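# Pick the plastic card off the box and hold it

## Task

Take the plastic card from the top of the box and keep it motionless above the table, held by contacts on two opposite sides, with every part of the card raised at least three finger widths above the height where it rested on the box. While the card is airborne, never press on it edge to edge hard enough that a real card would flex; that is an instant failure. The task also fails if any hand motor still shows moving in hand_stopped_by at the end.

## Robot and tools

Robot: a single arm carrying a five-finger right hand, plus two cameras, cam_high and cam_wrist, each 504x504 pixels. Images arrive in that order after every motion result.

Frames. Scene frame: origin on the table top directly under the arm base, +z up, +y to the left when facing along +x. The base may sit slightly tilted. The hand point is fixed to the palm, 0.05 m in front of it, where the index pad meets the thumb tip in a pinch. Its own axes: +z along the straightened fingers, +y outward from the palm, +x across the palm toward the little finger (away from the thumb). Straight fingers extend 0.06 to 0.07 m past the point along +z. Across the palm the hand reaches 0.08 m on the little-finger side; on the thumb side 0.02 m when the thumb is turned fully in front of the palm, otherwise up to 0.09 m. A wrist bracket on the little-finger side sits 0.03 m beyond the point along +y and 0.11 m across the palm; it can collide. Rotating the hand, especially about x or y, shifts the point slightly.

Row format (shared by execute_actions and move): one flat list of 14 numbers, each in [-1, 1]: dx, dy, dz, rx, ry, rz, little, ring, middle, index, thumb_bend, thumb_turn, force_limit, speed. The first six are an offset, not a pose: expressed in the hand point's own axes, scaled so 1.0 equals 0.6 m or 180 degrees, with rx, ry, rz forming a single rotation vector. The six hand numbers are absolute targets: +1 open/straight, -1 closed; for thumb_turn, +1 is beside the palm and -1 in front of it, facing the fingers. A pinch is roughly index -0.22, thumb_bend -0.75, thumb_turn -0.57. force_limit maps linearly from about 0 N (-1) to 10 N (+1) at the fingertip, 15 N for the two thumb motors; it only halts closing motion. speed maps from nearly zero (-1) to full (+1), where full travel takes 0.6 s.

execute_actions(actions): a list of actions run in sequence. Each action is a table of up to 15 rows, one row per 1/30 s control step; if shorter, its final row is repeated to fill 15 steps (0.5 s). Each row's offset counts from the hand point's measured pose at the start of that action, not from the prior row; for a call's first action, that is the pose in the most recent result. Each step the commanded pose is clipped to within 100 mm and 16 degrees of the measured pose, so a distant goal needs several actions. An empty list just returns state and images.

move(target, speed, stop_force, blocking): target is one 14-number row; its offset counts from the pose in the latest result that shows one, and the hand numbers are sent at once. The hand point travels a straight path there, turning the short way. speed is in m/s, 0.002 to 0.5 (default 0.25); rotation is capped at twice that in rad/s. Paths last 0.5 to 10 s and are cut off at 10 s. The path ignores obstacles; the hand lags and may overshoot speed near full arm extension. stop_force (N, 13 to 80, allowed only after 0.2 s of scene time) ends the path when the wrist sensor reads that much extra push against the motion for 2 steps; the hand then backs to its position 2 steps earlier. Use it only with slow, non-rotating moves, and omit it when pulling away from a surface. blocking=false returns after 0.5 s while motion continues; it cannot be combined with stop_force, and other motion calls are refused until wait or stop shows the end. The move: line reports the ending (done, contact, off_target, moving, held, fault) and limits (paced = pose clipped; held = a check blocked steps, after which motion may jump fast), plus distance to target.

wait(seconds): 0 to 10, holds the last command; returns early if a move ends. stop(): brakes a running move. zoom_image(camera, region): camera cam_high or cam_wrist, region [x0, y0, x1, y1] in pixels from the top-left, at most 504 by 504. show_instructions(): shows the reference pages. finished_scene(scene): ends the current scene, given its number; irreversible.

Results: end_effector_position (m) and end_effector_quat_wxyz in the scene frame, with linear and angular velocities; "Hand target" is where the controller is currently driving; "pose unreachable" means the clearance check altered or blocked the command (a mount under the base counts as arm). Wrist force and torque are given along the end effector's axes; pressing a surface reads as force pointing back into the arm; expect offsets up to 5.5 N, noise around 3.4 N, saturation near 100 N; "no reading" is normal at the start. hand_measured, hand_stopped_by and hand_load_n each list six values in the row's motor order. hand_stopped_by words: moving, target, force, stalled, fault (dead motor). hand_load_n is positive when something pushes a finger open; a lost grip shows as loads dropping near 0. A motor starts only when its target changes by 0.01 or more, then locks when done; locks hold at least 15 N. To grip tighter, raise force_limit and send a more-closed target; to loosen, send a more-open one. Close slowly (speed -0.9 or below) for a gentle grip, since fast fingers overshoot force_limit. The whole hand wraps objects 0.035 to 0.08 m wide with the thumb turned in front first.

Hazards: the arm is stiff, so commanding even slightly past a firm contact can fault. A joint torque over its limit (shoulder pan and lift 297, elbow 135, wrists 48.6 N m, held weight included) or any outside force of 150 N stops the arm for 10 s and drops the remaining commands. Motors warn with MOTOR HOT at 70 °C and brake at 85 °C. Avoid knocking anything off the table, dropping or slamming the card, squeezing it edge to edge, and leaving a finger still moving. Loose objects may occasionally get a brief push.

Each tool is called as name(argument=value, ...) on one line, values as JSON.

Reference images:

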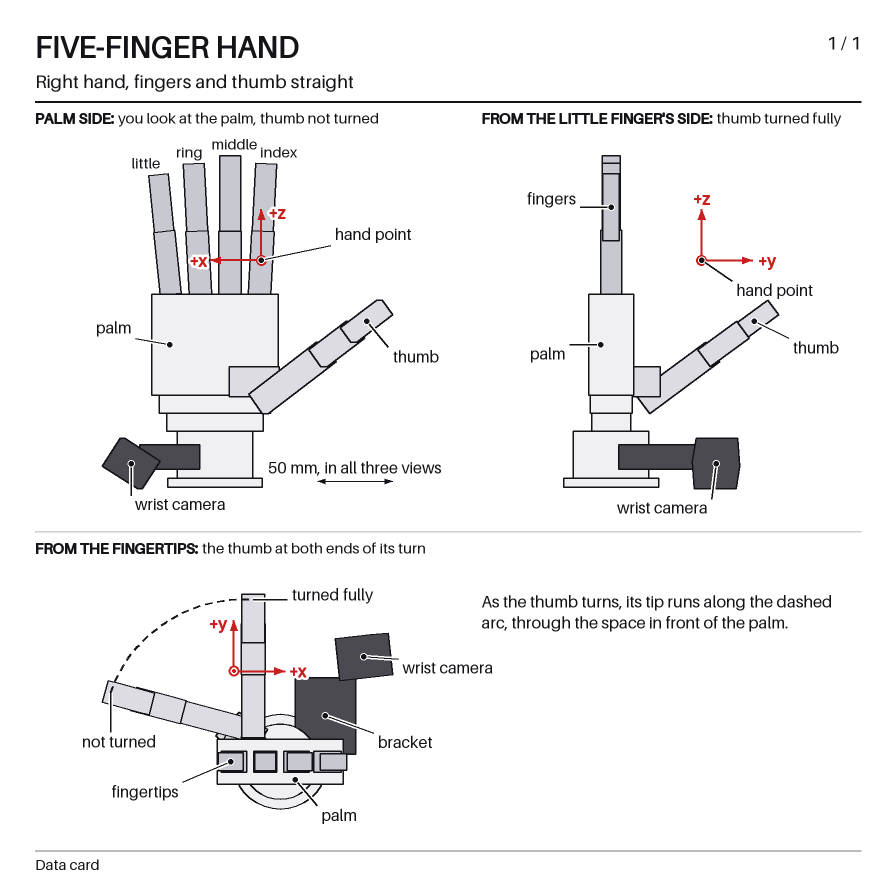

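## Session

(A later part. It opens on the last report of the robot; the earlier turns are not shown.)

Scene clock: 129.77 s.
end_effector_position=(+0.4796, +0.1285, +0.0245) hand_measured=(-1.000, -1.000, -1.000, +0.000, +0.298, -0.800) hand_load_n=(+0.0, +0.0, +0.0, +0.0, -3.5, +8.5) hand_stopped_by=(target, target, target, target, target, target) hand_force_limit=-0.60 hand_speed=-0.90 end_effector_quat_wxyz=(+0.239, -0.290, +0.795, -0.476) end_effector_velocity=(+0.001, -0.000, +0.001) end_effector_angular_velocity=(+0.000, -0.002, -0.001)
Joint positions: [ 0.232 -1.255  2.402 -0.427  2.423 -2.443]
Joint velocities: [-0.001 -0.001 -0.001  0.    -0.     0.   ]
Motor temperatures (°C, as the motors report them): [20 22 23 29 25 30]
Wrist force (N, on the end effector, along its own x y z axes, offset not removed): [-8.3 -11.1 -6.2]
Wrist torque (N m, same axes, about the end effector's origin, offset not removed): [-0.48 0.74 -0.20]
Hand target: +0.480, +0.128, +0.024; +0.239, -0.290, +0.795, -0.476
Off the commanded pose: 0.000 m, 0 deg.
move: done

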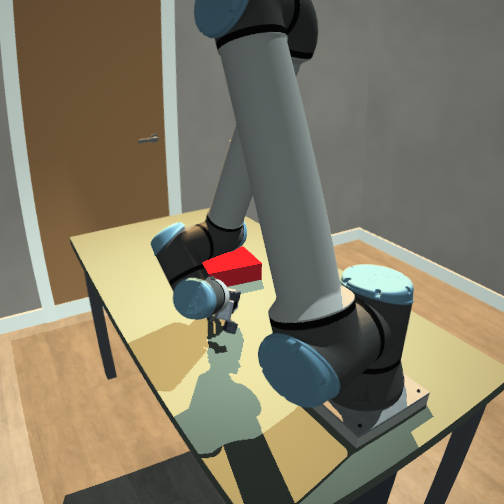

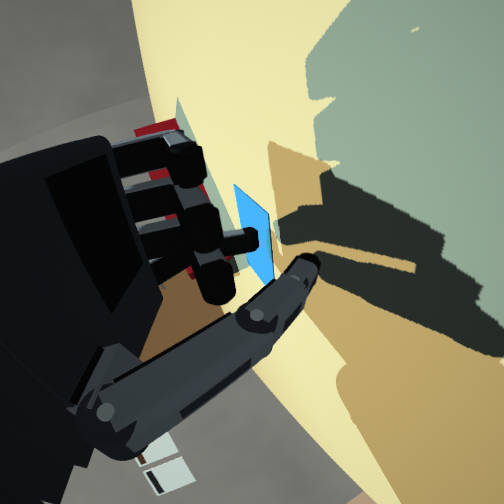

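move(target=[0,-0.008,-0.004,-0.04,0,0,-1,-1,-1,0.4,0.3,-0.8,-0.6,0.5], speed=0.03)

move(target=[0,0.04,0.025,0,0,0,-1,-1,-1,0.4,0.3,-0.8,-0.6,0.5], speed=0.004, stop_force=13)

move(target=[0,-0.003,-0.002,0,0,0,-1,-1,-1,0.4,0.3,-0.8,-0.6,0.5], speed=0.01)

move(target=[0,0,0,0,0,0,-1,-1,-1,-0.1,0.3,-0.8,-0.6,-0.9])

Scene clock: 133.03 s.
end_effector_position=(+0.4793, +0.1281, +0.0297) hand_measured=(-1.000, -1.000, -1.000, +0.400, +0.300, -0.800) hand_load_n=(+0.0, +0.0, +0.0, +0.0, +0.0, +0.0) hand_stopped_by=(target, target, target, target, target, target) hand_force_limit=-0.60 hand_speed=0.50 end_effector_quat_wxyz=(+0.220, -0.304, +0.823, -0.426) end_effector_velocity=(-0.000, +0.000, +0.001) end_effector_angular_velocity=(+0.007, +0.005, +0.002)
Joint positions: [ 0.171 -1.297  2.383 -0.274  2.298 -2.408]
Joint velocities: [-0.004 -0.005 -0.001  0.011 -0.01   0.001]
Motor temperatures (°C, as the motors report them): [20 22 23 29 25 30]
Wrist force (N, on the end effector, along its own x y z axes, offset not removed): [0.4 -0.2 -3.6]
Wrist torque (N m, same axes, about the end effector's origin, offset not removed): [0.35 0.47 -0.22]
Hand target: +0.479, +0.128, +0.030; +0.220, -0.305, +0.823, -0.426
Off the commanded pose: 0.000 m, 0 deg.
move: done

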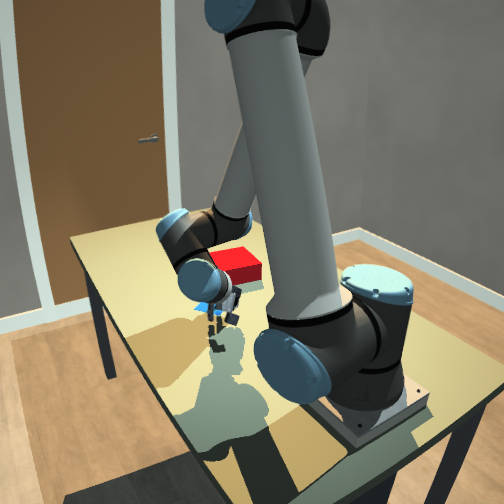

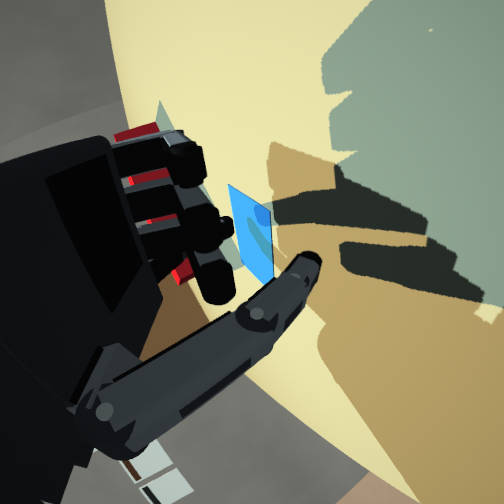

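Scene clock: 135.70 s.
end_effector_position=(+0.4799, +0.1288, +0.0206) hand_measured=(-1.000, -1.000, -1.000, +0.400, +0.298, -0.800) hand_load_n=(+0.0, +0.0, +0.0, +0.0, -1.5, -0.5) hand_stopped_by=(target, target, target, target, target, target) hand_force_limit=-0.60 hand_speed=0.50 end_effector_quat_wxyz=(+0.220, -0.304, +0.823, -0.426) end_effector_velocity=(+0.000, +0.000, +0.002) end_effector_angular_velocity=(+0.000, -0.001, +0.000)
Joint positions: [ 0.173 -1.276  2.384 -0.295  2.299 -2.406]
Joint velocities: [ 0.    -0.005 -0.     0.003 -0.     0.   ]
Motor temperatures (°C, as the motors report them): [20 22 23 29 25 30]
Wrist force (N, on the end effector, along its own x y z axes, offset not removed): [1.7 -14.5 -17.9]
Wrist torque (N m, same axes, about the end effector's origin, offset not removed): [-0.52 0.41 -0.29]
Hand target: +0.480, +0.129, +0.021; +0.220, -0.304, +0.823, -0.426
Off the commanded pose: 0.019 m, 0 deg.
move: contact

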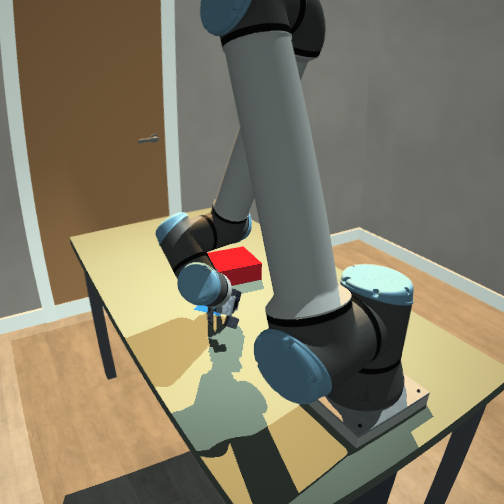

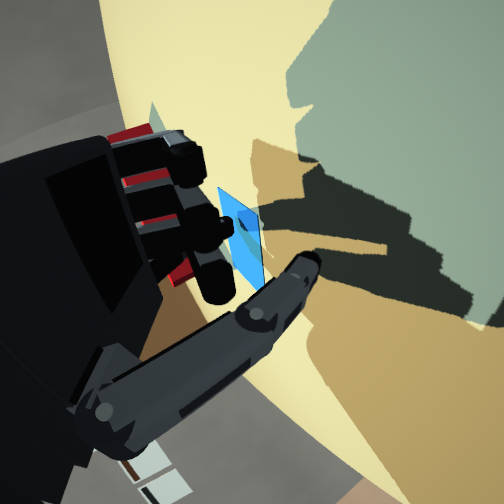

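Scene clock: 136.40 s.
end_effector_position=(+0.4796, +0.1287, +0.0226) hand_measured=(-1.000, -1.000, -1.000, +0.400, +0.300, -0.800) hand_load_n=(+0.0, +0.0, +0.0, +0.0, +0.0, +0.0) hand_stopped_by=(target, target, target, target, target, target) hand_force_limit=-0.60 hand_speed=0.50 end_effector_quat_wxyz=(+0.220, -0.304, +0.823, -0.426) end_effector_velocity=(+0.001, -0.000, +0.001) end_effector_angular_velocity=(+0.000, -0.002, -0.000)
Joint positions: [ 0.173 -1.281  2.384 -0.29   2.299 -2.406]
Joint velocities: [-0.001 -0.002 -0.001  0.001 -0.001 -0.001]
Motor temperatures (°C, as the motors report them): [20 22 23 29 25 30]
Wrist force (N, on the end effector, along its own x y z axes, offset not removed): [2.3 -2.4 -4.0]
Wrist torque (N m, same axes, about the end effector's origin, offset not removed): [-0.05 0.15 -0.21]
Hand target: +0.480, +0.129, +0.023; +0.220, -0.304, +0.823, -0.426
Off the commanded pose: 0.000 m, 0 deg.
move: done

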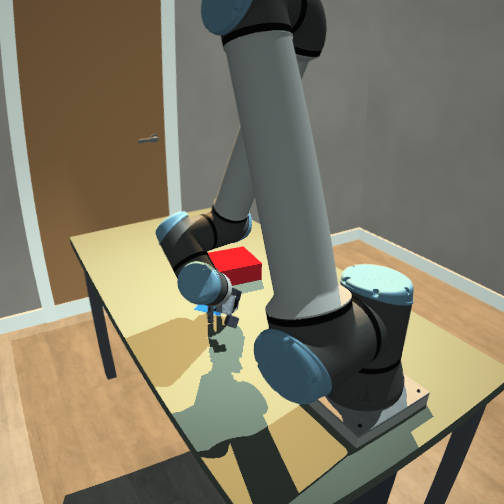

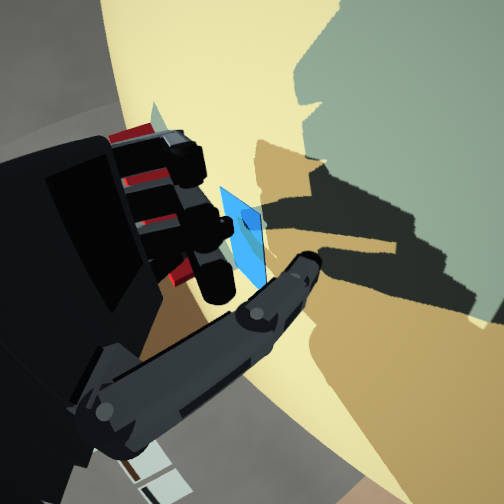

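Scene clock: 139.67 s.
end_effector_position=(+0.4796, +0.1287, +0.0226) hand_measured=(-1.000, -1.000, -1.000, -0.100, +0.300, -0.800) hand_load_n=(+0.0, +0.0, +0.0, +0.0, +0.0, +0.0) hand_stopped_by=(target, target, target, target, target, target) hand_force_limit=-0.60 hand_speed=-0.90 end_effector_quat_wxyz=(+0.220, -0.304, +0.823, -0.426) end_effector_velocity=(+0.000, +0.000, -0.000) end_effector_angular_velocity=(+0.000, +0.000, +0.000)
Joint positions: [ 0.173 -1.281  2.384 -0.29   2.299 -2.406]
Joint velocities: [ 0.     0.001 -0.    -0.    -0.     0.   ]
Motor temperatures (°C, as the motors report them): [20 22 23 29 25 30]
Wrist force (N, on the end effector, along its own x y z axes, offset not removed): [0.8 -1.3 -2.9]
Wrist torque (N m, same axes, about the end effector's origin, offset not removed): [0.12 0.40 -0.19]
Hand target: +0.480, +0.129, +0.023; +0.220, -0.304, +0.823, -0.426
Off the commanded pose: 0.000 m, 0 deg.
move: done

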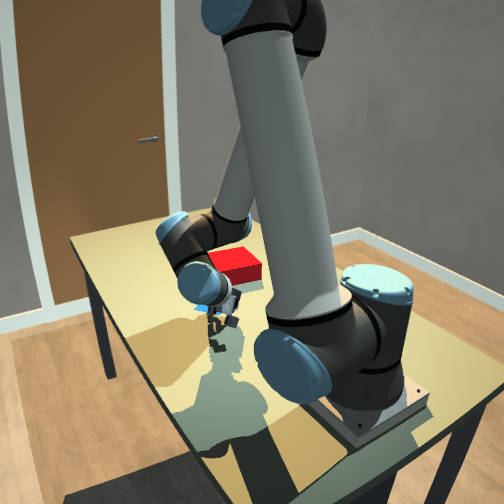

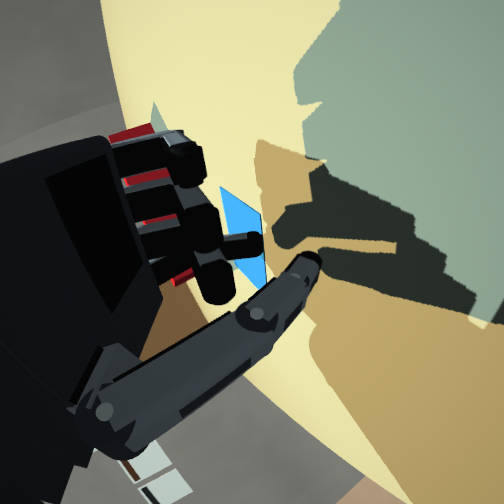

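move(target=[0,-0.012,-0.008,0,0,0,-1,-1,-1,0.2,-1,1,-0.6,0.5], speed=0.03)

move(target=[0.005,0.042,0.027,0,0,0,-1,-1,-1,0.2,-1,1,-0.6,0.5], speed=0.004, stop_force=13)

move(target=[-0.206,0.135,-0.170,0,0,0,-1,-1,-1,0.2,-1,1,-0.6,0.5], speed=0.04)

Scene clock: 142.13 s.
end_effector_position=(+0.4789, +0.1282, +0.0312) hand_measured=(-1.000, -1.000, -1.000, +0.200, -1.000, +1.000) hand_load_n=(+0.0, +0.0, +0.0, +0.0, +0.0, +0.0) hand_stopped_by=(target, target, target, target, target, target) hand_force_limit=-0.60 hand_speed=0.50 end_effector_quat_wxyz=(+0.220, -0.304, +0.823, -0.426) end_effector_velocity=(+0.001, -0.000, +0.001) end_effector_angular_velocity=(+0.000, -0.002, -0.000)
Joint positions: [ 0.172 -1.3    2.383 -0.271  2.298 -2.408]
Joint velocities: [-0.    -0.001 -0.001  0.     0.    -0.   ]
Motor temperatures (°C, as the motors report them): [20 22 23 29 25 30]
Wrist force (N, on the end effector, along its own x y z axes, offset not removed): [0.4 -2.2 -2.7]
Wrist torque (N m, same axes, about the end effector's origin, offset not removed): [-0.09 0.44 -0.24]
Hand target: +0.479, +0.128, +0.031; +0.220, -0.304, +0.823, -0.426
Off the commanded pose: 0.000 m, 0 deg.
move: done

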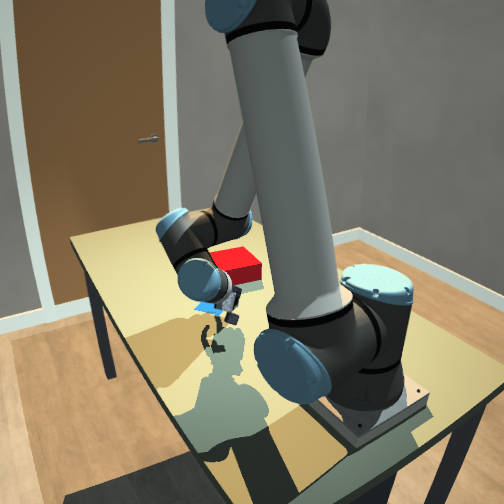

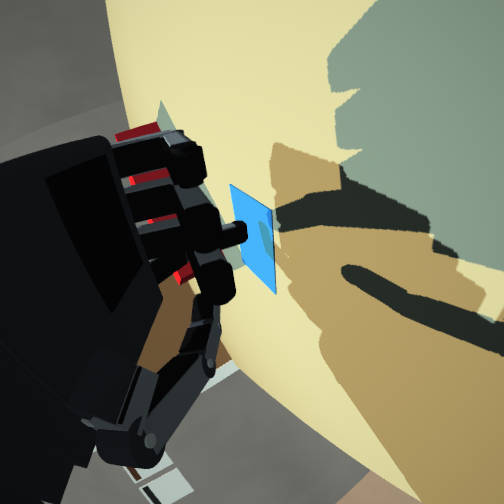

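Scene clock: 145.60 s.
end_effector_position=(+0.4789, +0.1282, +0.0188) hand_measured=(-1.000, -1.000, -1.000, +0.200, -1.000, +1.000) hand_load_n=(+0.0, +0.0, +0.0, -0.5, +0.0, +0.0) hand_stopped_by=(target, target, target, target, target, target) hand_force_limit=-0.60 hand_speed=0.50 end_effector_quat_wxyz=(+0.220, -0.304, +0.823, -0.426) end_effector_velocity=(-0.001, -0.000, +0.000) end_effector_angular_velocity=(-0.001, +0.003, -0.000)
Joint positions: [ 0.172 -1.274  2.387 -0.301  2.299 -2.407]
Joint velocities: [-0.    -0.001  0.     0.004  0.    -0.   ]
Motor temperatures (°C, as the motors report them): [20 22 23 29 25 30]
Wrist force (N, on the end effector, along its own x y z axes, offset not removed): [-1.6 -15.0 -15.1]
Wrist torque (N m, same axes, about the end effector's origin, offset not removed): [0.70 0.70 -0.39]
Hand target: +0.479, +0.128, +0.019; +0.220, -0.304, +0.823, -0.426
Off the commanded pose: 0.018 m, 0 deg.
move: contact

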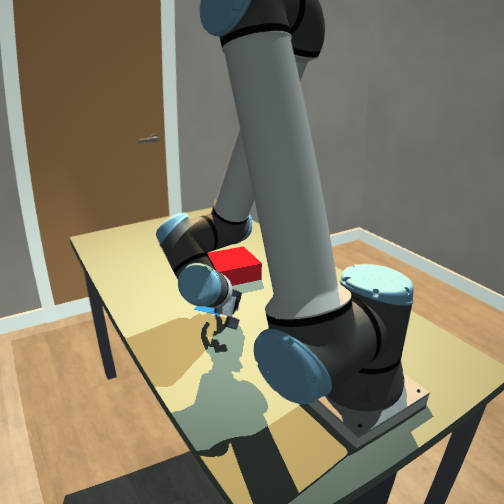

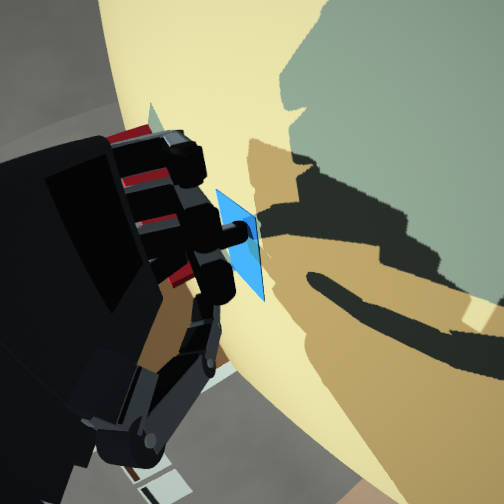

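Scene clock: 150.43 s.
end_effector_position=(+0.4783, +0.3080, +0.0188) hand_measured=(-1.000, -1.000, -1.000, +0.200, -1.000, +1.000) hand_load_n=(+0.0, +0.0, +0.0, +7.0, +0.0, +0.0) hand_stopped_by=(target, target, target, target, target, target) hand_force_limit=-0.60 hand_speed=0.50 end_effector_quat_wxyz=(+0.221, -0.304, +0.823, -0.425) end_effector_velocity=(-0.000, +0.003, +0.001) end_effector_angular_velocity=(+0.000, -0.001, +0.000)
Joint positions: [ 0.578 -1.042  2.088  0.156  2.521 -1.891]
Joint velocities: [ 0.005  0.002 -0.004  0.007  0.002  0.007]
Motor temperatures (°C, as the motors report them): [20 22 23 29 25 30]
Wrist force (N, on the end effector, along its own x y z axes, offset not removed): [3.5 -22.3 -10.9]
Wrist torque (N m, same axes, about the end effector's origin, offset not removed): [0.69 0.48 -0.35]
Hand target: +0.478, +0.308, +0.019; +0.221, -0.304, +0.823, -0.425
Off the commanded pose: 0.001 m, 0 deg.
move: done

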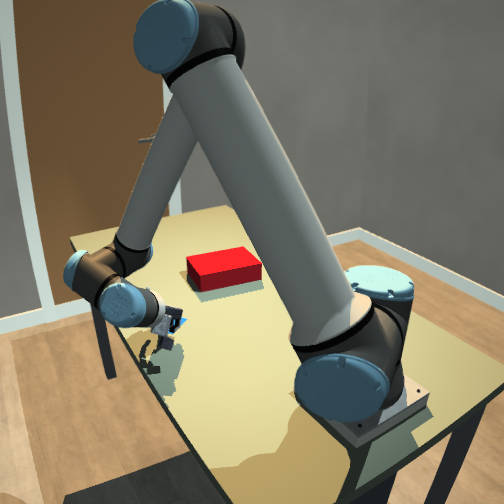

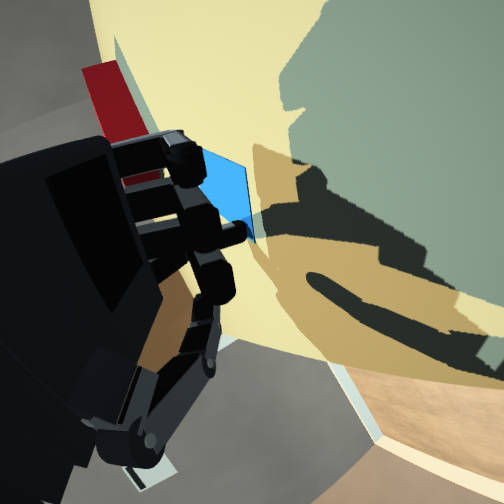

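move(target=[-0.06,-0.018,0.002,0,0,0,-1,-1,-1,0.2,-1,1,-0.6,0.5], speed=0.03)

move(target=[0.005,0.042,0.027,0,0,0,-1,-1,-1,0.2,-1,1,-0.6,0.5], speed=0.004, stop_force=13)

move(target=[-0.055,0.0365,-0.045,0,0,0,-1,-1,-1,0.2,-1,1,-0.6,0.5], speed=0.02)

zoom_image(camera="cam_high", region=[60,250,220,400])

Scene clock: 153.10 s.
end_effector_position=(+0.5082, +0.3272, +0.0307) hand_measured=(-1.000, -1.000, -1.000, +0.200, -1.000, +1.000) hand_load_n=(+0.0, +0.0, +0.0, +0.0, +0.0, +0.0) hand_stopped_by=(target, target, target, target, target, target) hand_force_limit=-0.60 hand_speed=0.50 end_effector_quat_wxyz=(+0.221, -0.304, +0.823, -0.425) end_effector_velocity=(+0.002, +0.001, +0.001) end_effector_angular_velocity=(+0.000, -0.000, -0.000)
Joint positions: [ 0.578 -1.027  2.017  0.211  2.52  -1.892]
Joint velocities: [-0.     0.001 -0.004  0.002 -0.    -0.   ]
Motor temperatures (°C, as the motors report them): [20 22 23 29 25 30]
Wrist force (N, on the end effector, along its own x y z axes, offset not removed): [0.5 -1.2 -3.6]
Wrist torque (N m, same axes, about the end effector's origin, offset not removed): [0.21 0.42 -0.20]
Hand target: +0.508, +0.327, +0.031; +0.221, -0.304, +0.823, -0.425
Off the commanded pose: 0.000 m, 0 deg.
move: done

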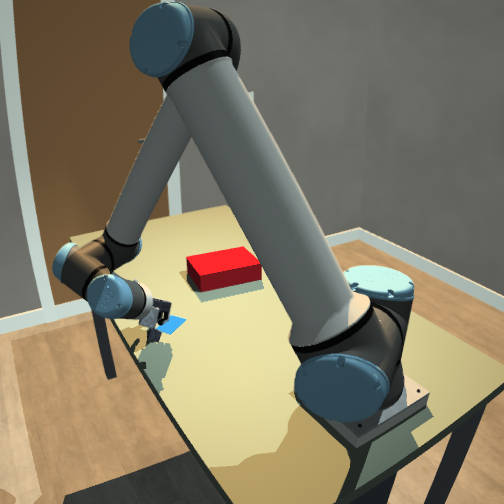

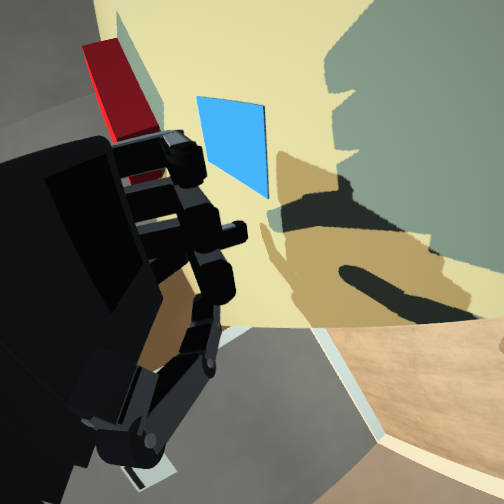

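Scene clock: 156.60 s.
end_effector_position=(+0.5082, +0.3272, +0.0182) hand_measured=(-1.000, -1.000, -1.000, +0.200, -1.000, +1.000) hand_load_n=(+0.0, +0.0, +0.0, -0.5, +0.0, +0.0) hand_stopped_by=(target, target, target, target, target, target) hand_force_limit=-0.60 hand_speed=0.50 end_effector_quat_wxyz=(+0.221, -0.304, +0.823, -0.426) end_effector_velocity=(-0.000, -0.001, +0.001) end_effector_angular_velocity=(-0.001, +0.001, -0.001)
Joint positions: [ 0.578 -1.008  2.018  0.19   2.521 -1.892]
Joint velocities: [-0.001 -0.002  0.     0.002 -0.    -0.   ]
Motor temperatures (°C, as the motors report them): [20 22 23 29 25 30]
Wrist force (N, on the end effector, along its own x y z axes, offset not removed): [3.4 -16.7 -15.5]
Wrist torque (N m, same axes, about the end effector's origin, offset not removed): [0.80 -0.07 -0.02]
Hand target: +0.508, +0.327, +0.018; +0.221, -0.304, +0.823, -0.426
Off the commanded pose: 0.018 m, 0 deg.
move: contact

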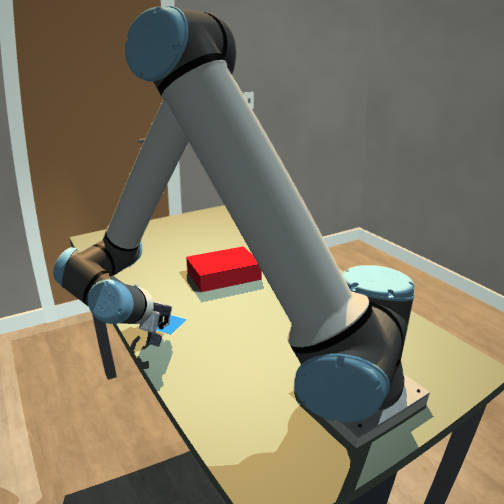

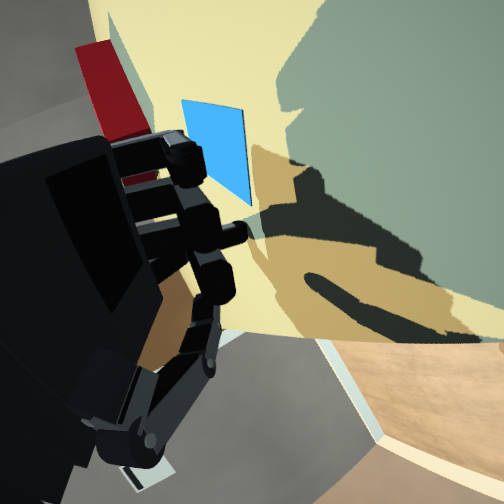

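Scene clock: 159.27 s.
end_effector_position=(+0.5081, +0.3750, +0.0178) hand_measured=(-1.000, -1.000, -1.000, +0.202, -1.000, +1.000) hand_load_n=(+0.0, +0.0, +0.0, +12.5, +0.0, +0.0) hand_stopped_by=(target, target, target, target, target, target) hand_force_limit=-0.60 hand_speed=0.50 end_effector_quat_wxyz=(+0.221, -0.304, +0.823, -0.425) end_effector_velocity=(+0.000, +0.002, +0.000) end_effector_angular_velocity=(+0.000, -0.001, -0.001)
Joint positions: [ 0.65  -0.948  1.931  0.317  2.543 -1.772]
Joint velocities: [ 0.003  0.002 -0.004  0.007  0.001  0.006]
Motor temperatures (°C, as the motors report them): [20 22 23 29 25 30]
Wrist force (N, on the end effector, along its own x y z axes, offset not removed): [7.3 -30.0 -9.2]
Wrist torque (N m, same axes, about the end effector's origin, offset not removed): [1.11 0.55 -0.24]
Hand target: +0.508, +0.375, +0.018; +0.221, -0.304, +0.823, -0.425
Off the commanded pose: 0.000 m, 0 deg.
move: done

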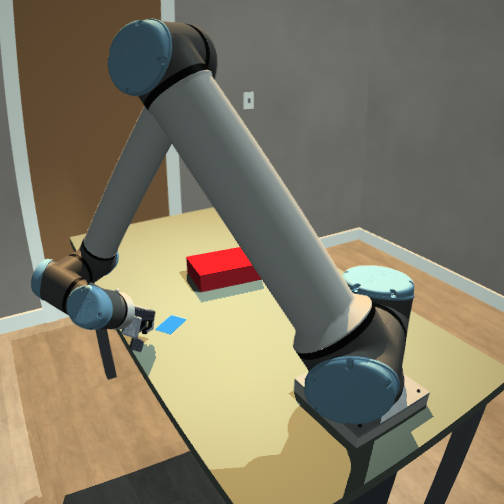

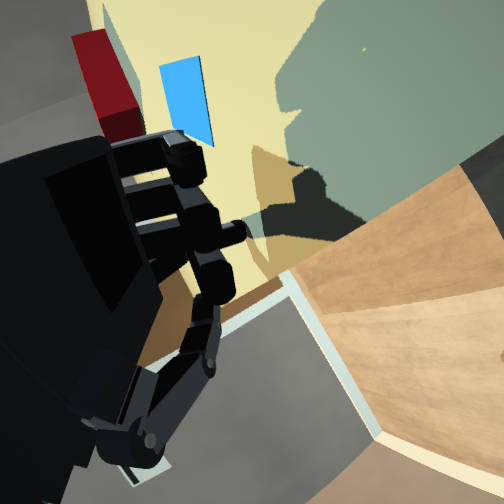

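Region (60, 250, 220, 400) of cam_high's 504x504 image, scaled by 3.150, with more detail than that image has; it fills the top 472 rows of this view, and the rest is white.

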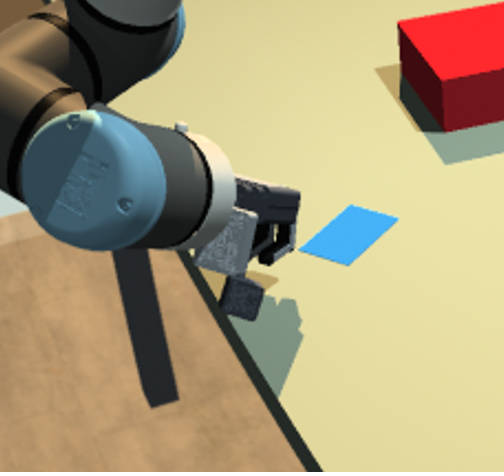

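move(target=[0.115,-0.058,0.049,0,0,0,-1,-1,-1,0.2,-1,1,-0.6,0.5], speed=0.05)

Scene clock: 161.93 s.
end_effector_position=(+0.4880, +0.2952, +0.0240) hand_measured=(-1.000, -1.000, -1.000, +0.200, -1.000, +1.000) hand_load_n=(+0.0, +0.0, +0.0, +0.0, +0.0, +0.0) hand_stopped_by=(target, target, target, target, target, target) hand_force_limit=-0.60 hand_speed=0.50 end_effector_quat_wxyz=(+0.221, -0.304, +0.823, -0.426) end_effector_velocity=(-0.000, -0.002, +0.001) end_effector_angular_velocity=(+0.001, -0.001, +0.000)
Joint positions: [ 0.545 -1.064  2.099  0.124  2.508 -1.943]
Joint velocities: [-0.003 -0.004  0.005 -0.005 -0.001 -0.005]
Motor temperatures (°C, as the motors report them): [20 22 23 29 25 30]
Wrist force (N, on the end effector, along its own x y z axes, offset not removed): [2.0 -4.1 -5.1]
Wrist torque (N m, same axes, about the end effector's origin, offset not removed): [-0.22 0.24 -0.16]
Hand target: +0.488, +0.295, +0.024; +0.221, -0.304, +0.823, -0.426
Off the commanded pose: 0.000 m, 0 deg.
move: done

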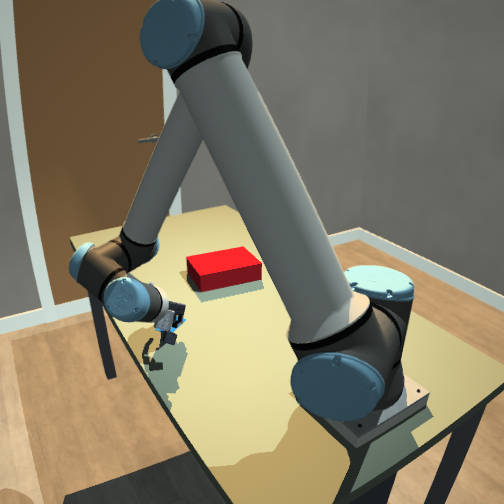

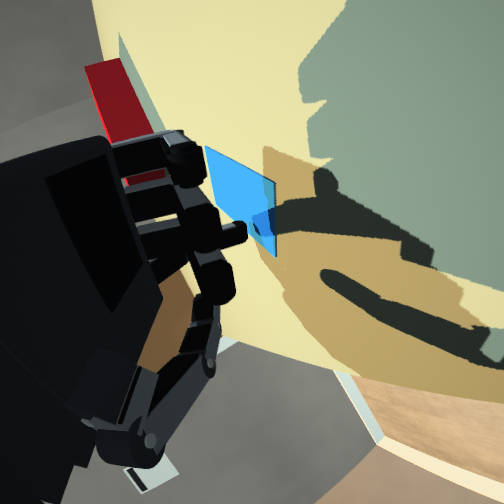

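move(target=[0.035,-0.004,0.0,0,0,0,-1,-1,-1,0.2,-1,1,-0.6,0.5], speed=0.03)

move(target=[0.005,0.042,0.027,0,0,0,-1,-1,-1,0.2,-1,1,-0.6,0.5], speed=0.004, stop_force=13)

move(target=[-0.069,0.046,-0.056,0,0,0,-1,-1,-1,0.2,-1,1,-0.6,0.5], speed=0.02)

zoom_image(camera="cam_high", region=[60,250,220,400])

Scene clock: 163.83 s.
end_effector_position=(+0.4739, +0.2797, +0.0239) hand_measured=(-1.000, -1.000, -1.000, +0.200, -1.000, +1.000) hand_load_n=(+0.0, +0.0, +0.0, +0.0, +0.0, +0.0) hand_stopped_by=(target, target, target, target, target, target) hand_force_limit=-0.60 hand_speed=0.50 end_effector_quat_wxyz=(+0.221, -0.304, +0.823, -0.426) end_effector_velocity=(-0.002, -0.001, -0.001) end_effector_angular_velocity=(-0.001, +0.001, +0.001)
Joint positions: [ 0.532 -1.089  2.144  0.089  2.503 -1.963]
Joint velocities: [-0.    -0.001  0.004 -0.003 -0.    -0.002]
Motor temperatures (°C, as the motors report them): [20 22 23 29 25 30]
Wrist force (N, on the end effector, along its own x y z axes, offset not removed): [0.9 0.2 -1.6]
Wrist torque (N m, same axes, about the end effector's origin, offset not removed): [0.30 0.28 -0.13]
Hand target: +0.474, +0.280, +0.024; +0.221, -0.304, +0.823, -0.426
Off the commanded pose: 0.000 m, 0 deg.
move: done

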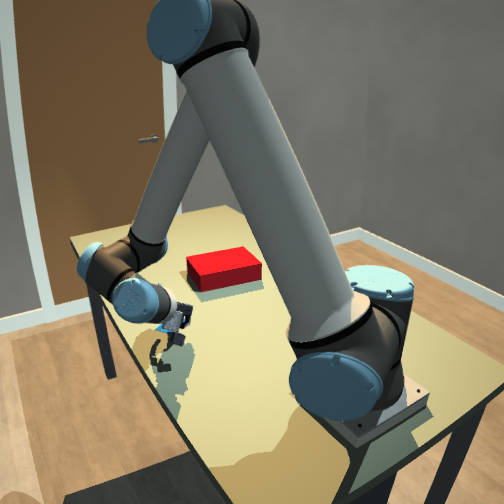

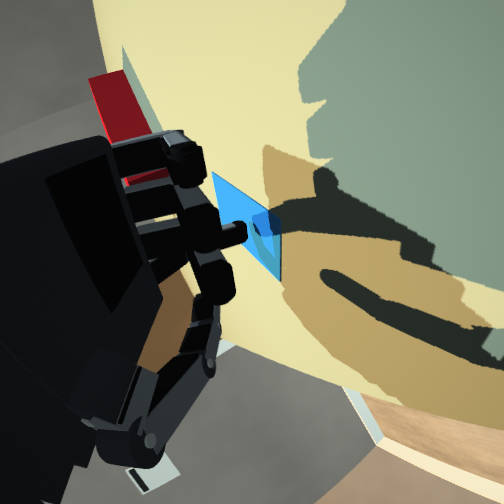

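Scene clock: 165.47 s.
end_effector_position=(+0.4739, +0.2797, +0.0188) hand_measured=(-1.000, -1.000, -1.000, +0.200, -1.000, +1.000) hand_load_n=(+0.0, +0.0, +0.0, +0.0, +0.0, +0.0) hand_stopped_by=(target, target, target, target, target, target) hand_force_limit=-0.60 hand_speed=0.50 end_effector_quat_wxyz=(+0.221, -0.304, +0.823, -0.426) end_effector_velocity=(+0.000, -0.000, +0.001) end_effector_angular_velocity=(-0.000, +0.000, -0.000)
Joint positions: [ 0.532 -1.081  2.145  0.079  2.503 -1.963]
Joint velocities: [-0.    -0.002 -0.001  0.002  0.     0.   ]
Motor temperatures (°C, as the motors report them): [20 22 23 29 25 30]
Wrist force (N, on the end effector, along its own x y z axes, offset not removed): [-0.6 -16.2 -16.0]
Wrist torque (N m, same axes, about the end effector's origin, offset not removed): [0.93 0.68 -0.30]
Hand target: +0.474, +0.280, +0.019; +0.221, -0.304, +0.823, -0.426
Off the commanded pose: 0.025 m, 0 deg.
move: contact

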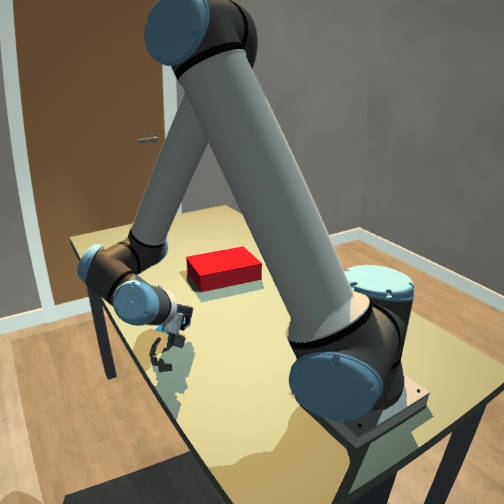

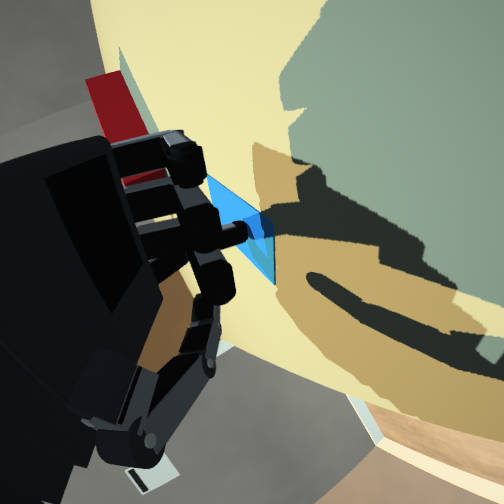

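Scene clock: 168.77 s.
end_effector_position=(+0.4739, +0.3397, +0.0181) hand_measured=(-1.000, -1.000, -1.000, +0.202, -1.000, +1.000) hand_load_n=(+0.0, +0.0, +0.0, +16.5, +0.0, +0.0) hand_stopped_by=(target, target, target, target, target, target) hand_force_limit=-0.60 hand_speed=0.50 end_effector_quat_wxyz=(+0.221, -0.304, +0.823, -0.425) end_effector_velocity=(+0.000, +0.001, +0.000) end_effector_angular_velocity=(+0.000, -0.000, -0.001)
Joint positions: [ 0.636 -1.001  2.035  0.246  2.539 -1.796]
Joint velocities: [ 0.002  0.002 -0.003  0.005  0.001  0.005]
Motor temperatures (°C, as the motors report them): [20 22 23 29 25 30]
Wrist force (N, on the end effector, along its own x y z axes, offset not removed): [8.8 -40.5 -14.8]
Wrist torque (N m, same axes, about the end effector's origin, offset not removed): [1.70 0.49 -0.21]
Hand target: +0.474, +0.340, +0.018; +0.221, -0.304, +0.823, -0.425
Off the commanded pose: 0.000 m, 0 deg.
move: done

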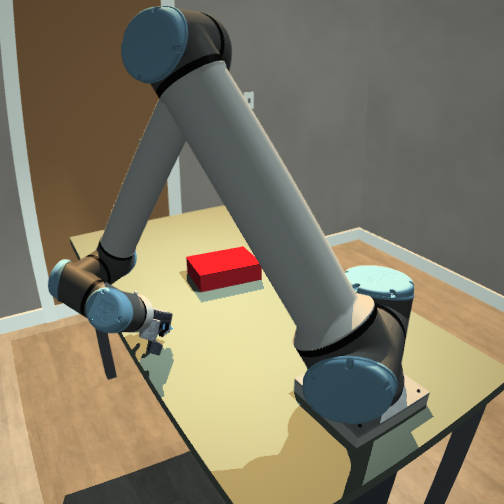

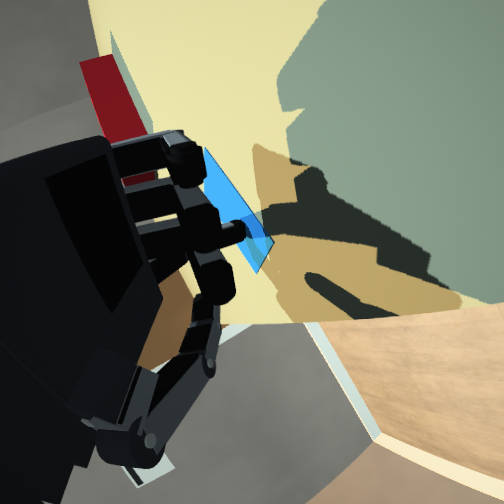

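Region (60, 250, 220, 400) of cam_high's 504x504 image, scaled by 3.150, with more detail than that image has; it fills the top 472 rows of this view, and the rest is white.

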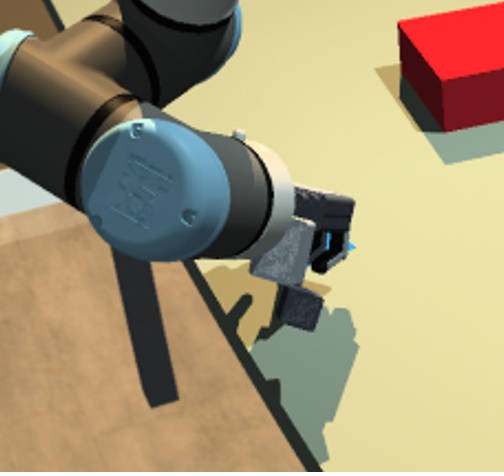

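move(target=[-0.034,0.021,-0.029,0,0,0,-1,-1,-1,0.2,-1,1,-0.6,0.5], speed=0.02)

move(target=[0.07,-0.07,0.0,0,0,0,-1,-1,-1,0.2,-1,1,-0.6,0.5], speed=0.04)

Scene clock: 171.37 s.
end_effector_position=(+0.4737, +0.3692, +0.0190) hand_measured=(-1.000, -1.000, -1.000, +0.202, -1.000, +1.000) hand_load_n=(+0.0, +0.0, +0.0, +5.5, +0.0, +0.0) hand_stopped_by=(target, target, target, target, target, target) hand_force_limit=-0.60 hand_speed=0.50 end_effector_quat_wxyz=(+0.221, -0.304, +0.823, -0.425) end_effector_velocity=(+0.000, +0.002, +0.000) end_effector_angular_velocity=(+0.001, -0.001, -0.001)
Joint positions: [ 0.681 -0.966  1.98   0.329  2.551 -1.719]
Joint velocities: [ 0.003  0.002 -0.005  0.006  0.     0.006]
Motor temperatures (°C, as the motors report them): [20 22 23 29 25 30]
Wrist force (N, on the end effector, along its own x y z axes, offset not removed): [2.6 -15.0 -8.3]
Wrist torque (N m, same axes, about the end effector's origin, offset not removed): [0.76 0.59 -0.21]
Hand target: +0.474, +0.369, +0.019; +0.221, -0.304, +0.823, -0.425
Off the commanded pose: 0.000 m, 0 deg.
move: done

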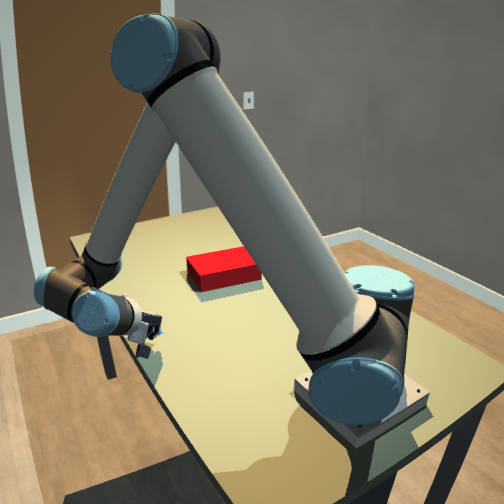

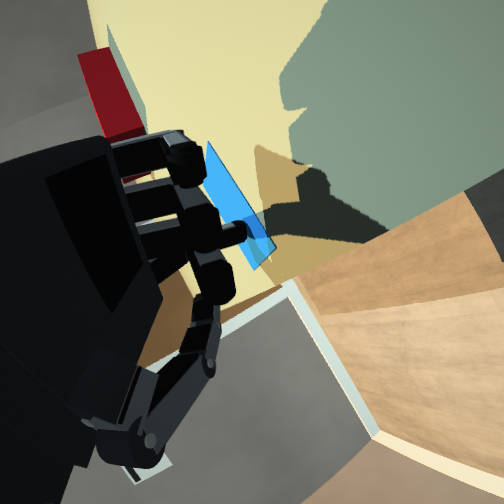

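Scene clock: 173.20 s.
end_effector_position=(+0.4570, +0.3214, +0.0498) hand_measured=(-1.000, -1.000, -1.000, +0.200, -1.000, +1.000) hand_load_n=(+0.0, +0.0, +0.0, +0.0, +0.0, +0.0) hand_stopped_by=(target, target, target, target, target, target) hand_force_limit=-0.60 hand_speed=0.50 end_effector_quat_wxyz=(+0.221, -0.304, +0.823, -0.425) end_effector_velocity=(-0.000, -0.001, +0.001) end_effector_angular_velocity=(+0.000, -0.001, +0.001)
Joint positions: [ 0.626 -1.08   2.083  0.262  2.537 -1.812]
Joint velocities: [-0.002 -0.004  0.003 -0.003 -0.001 -0.004]
Motor temperatures (°C, as the motors report them): [20 22 23 29 25 30]
Wrist force (N, on the end effector, along its own x y z axes, offset not removed): [0.2 -3.5 -5.0]
Wrist torque (N m, same axes, about the end effector's origin, offset not removed): [-0.06 0.58 -0.40]
Hand target: +0.457, +0.321, +0.050; +0.221, -0.304, +0.823, -0.425
Off the commanded pose: 0.000 m, 0 deg.
move: done

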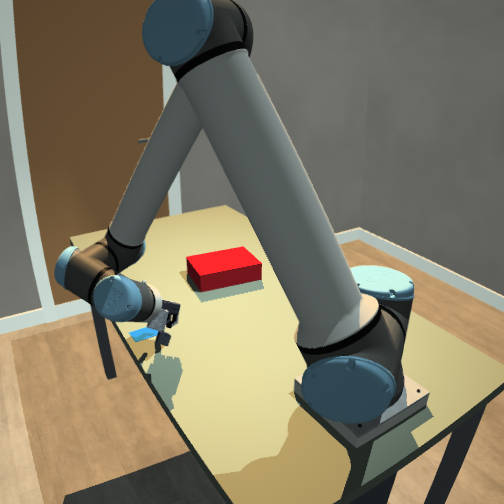

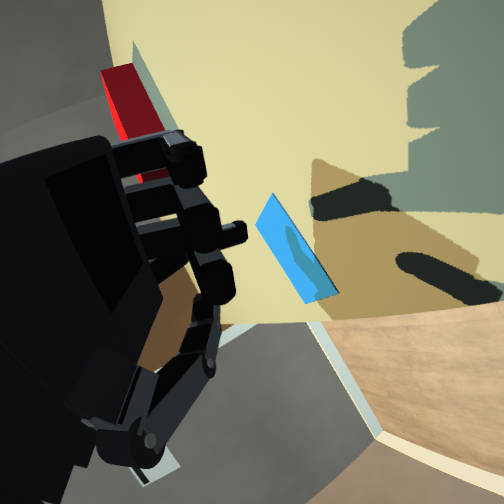

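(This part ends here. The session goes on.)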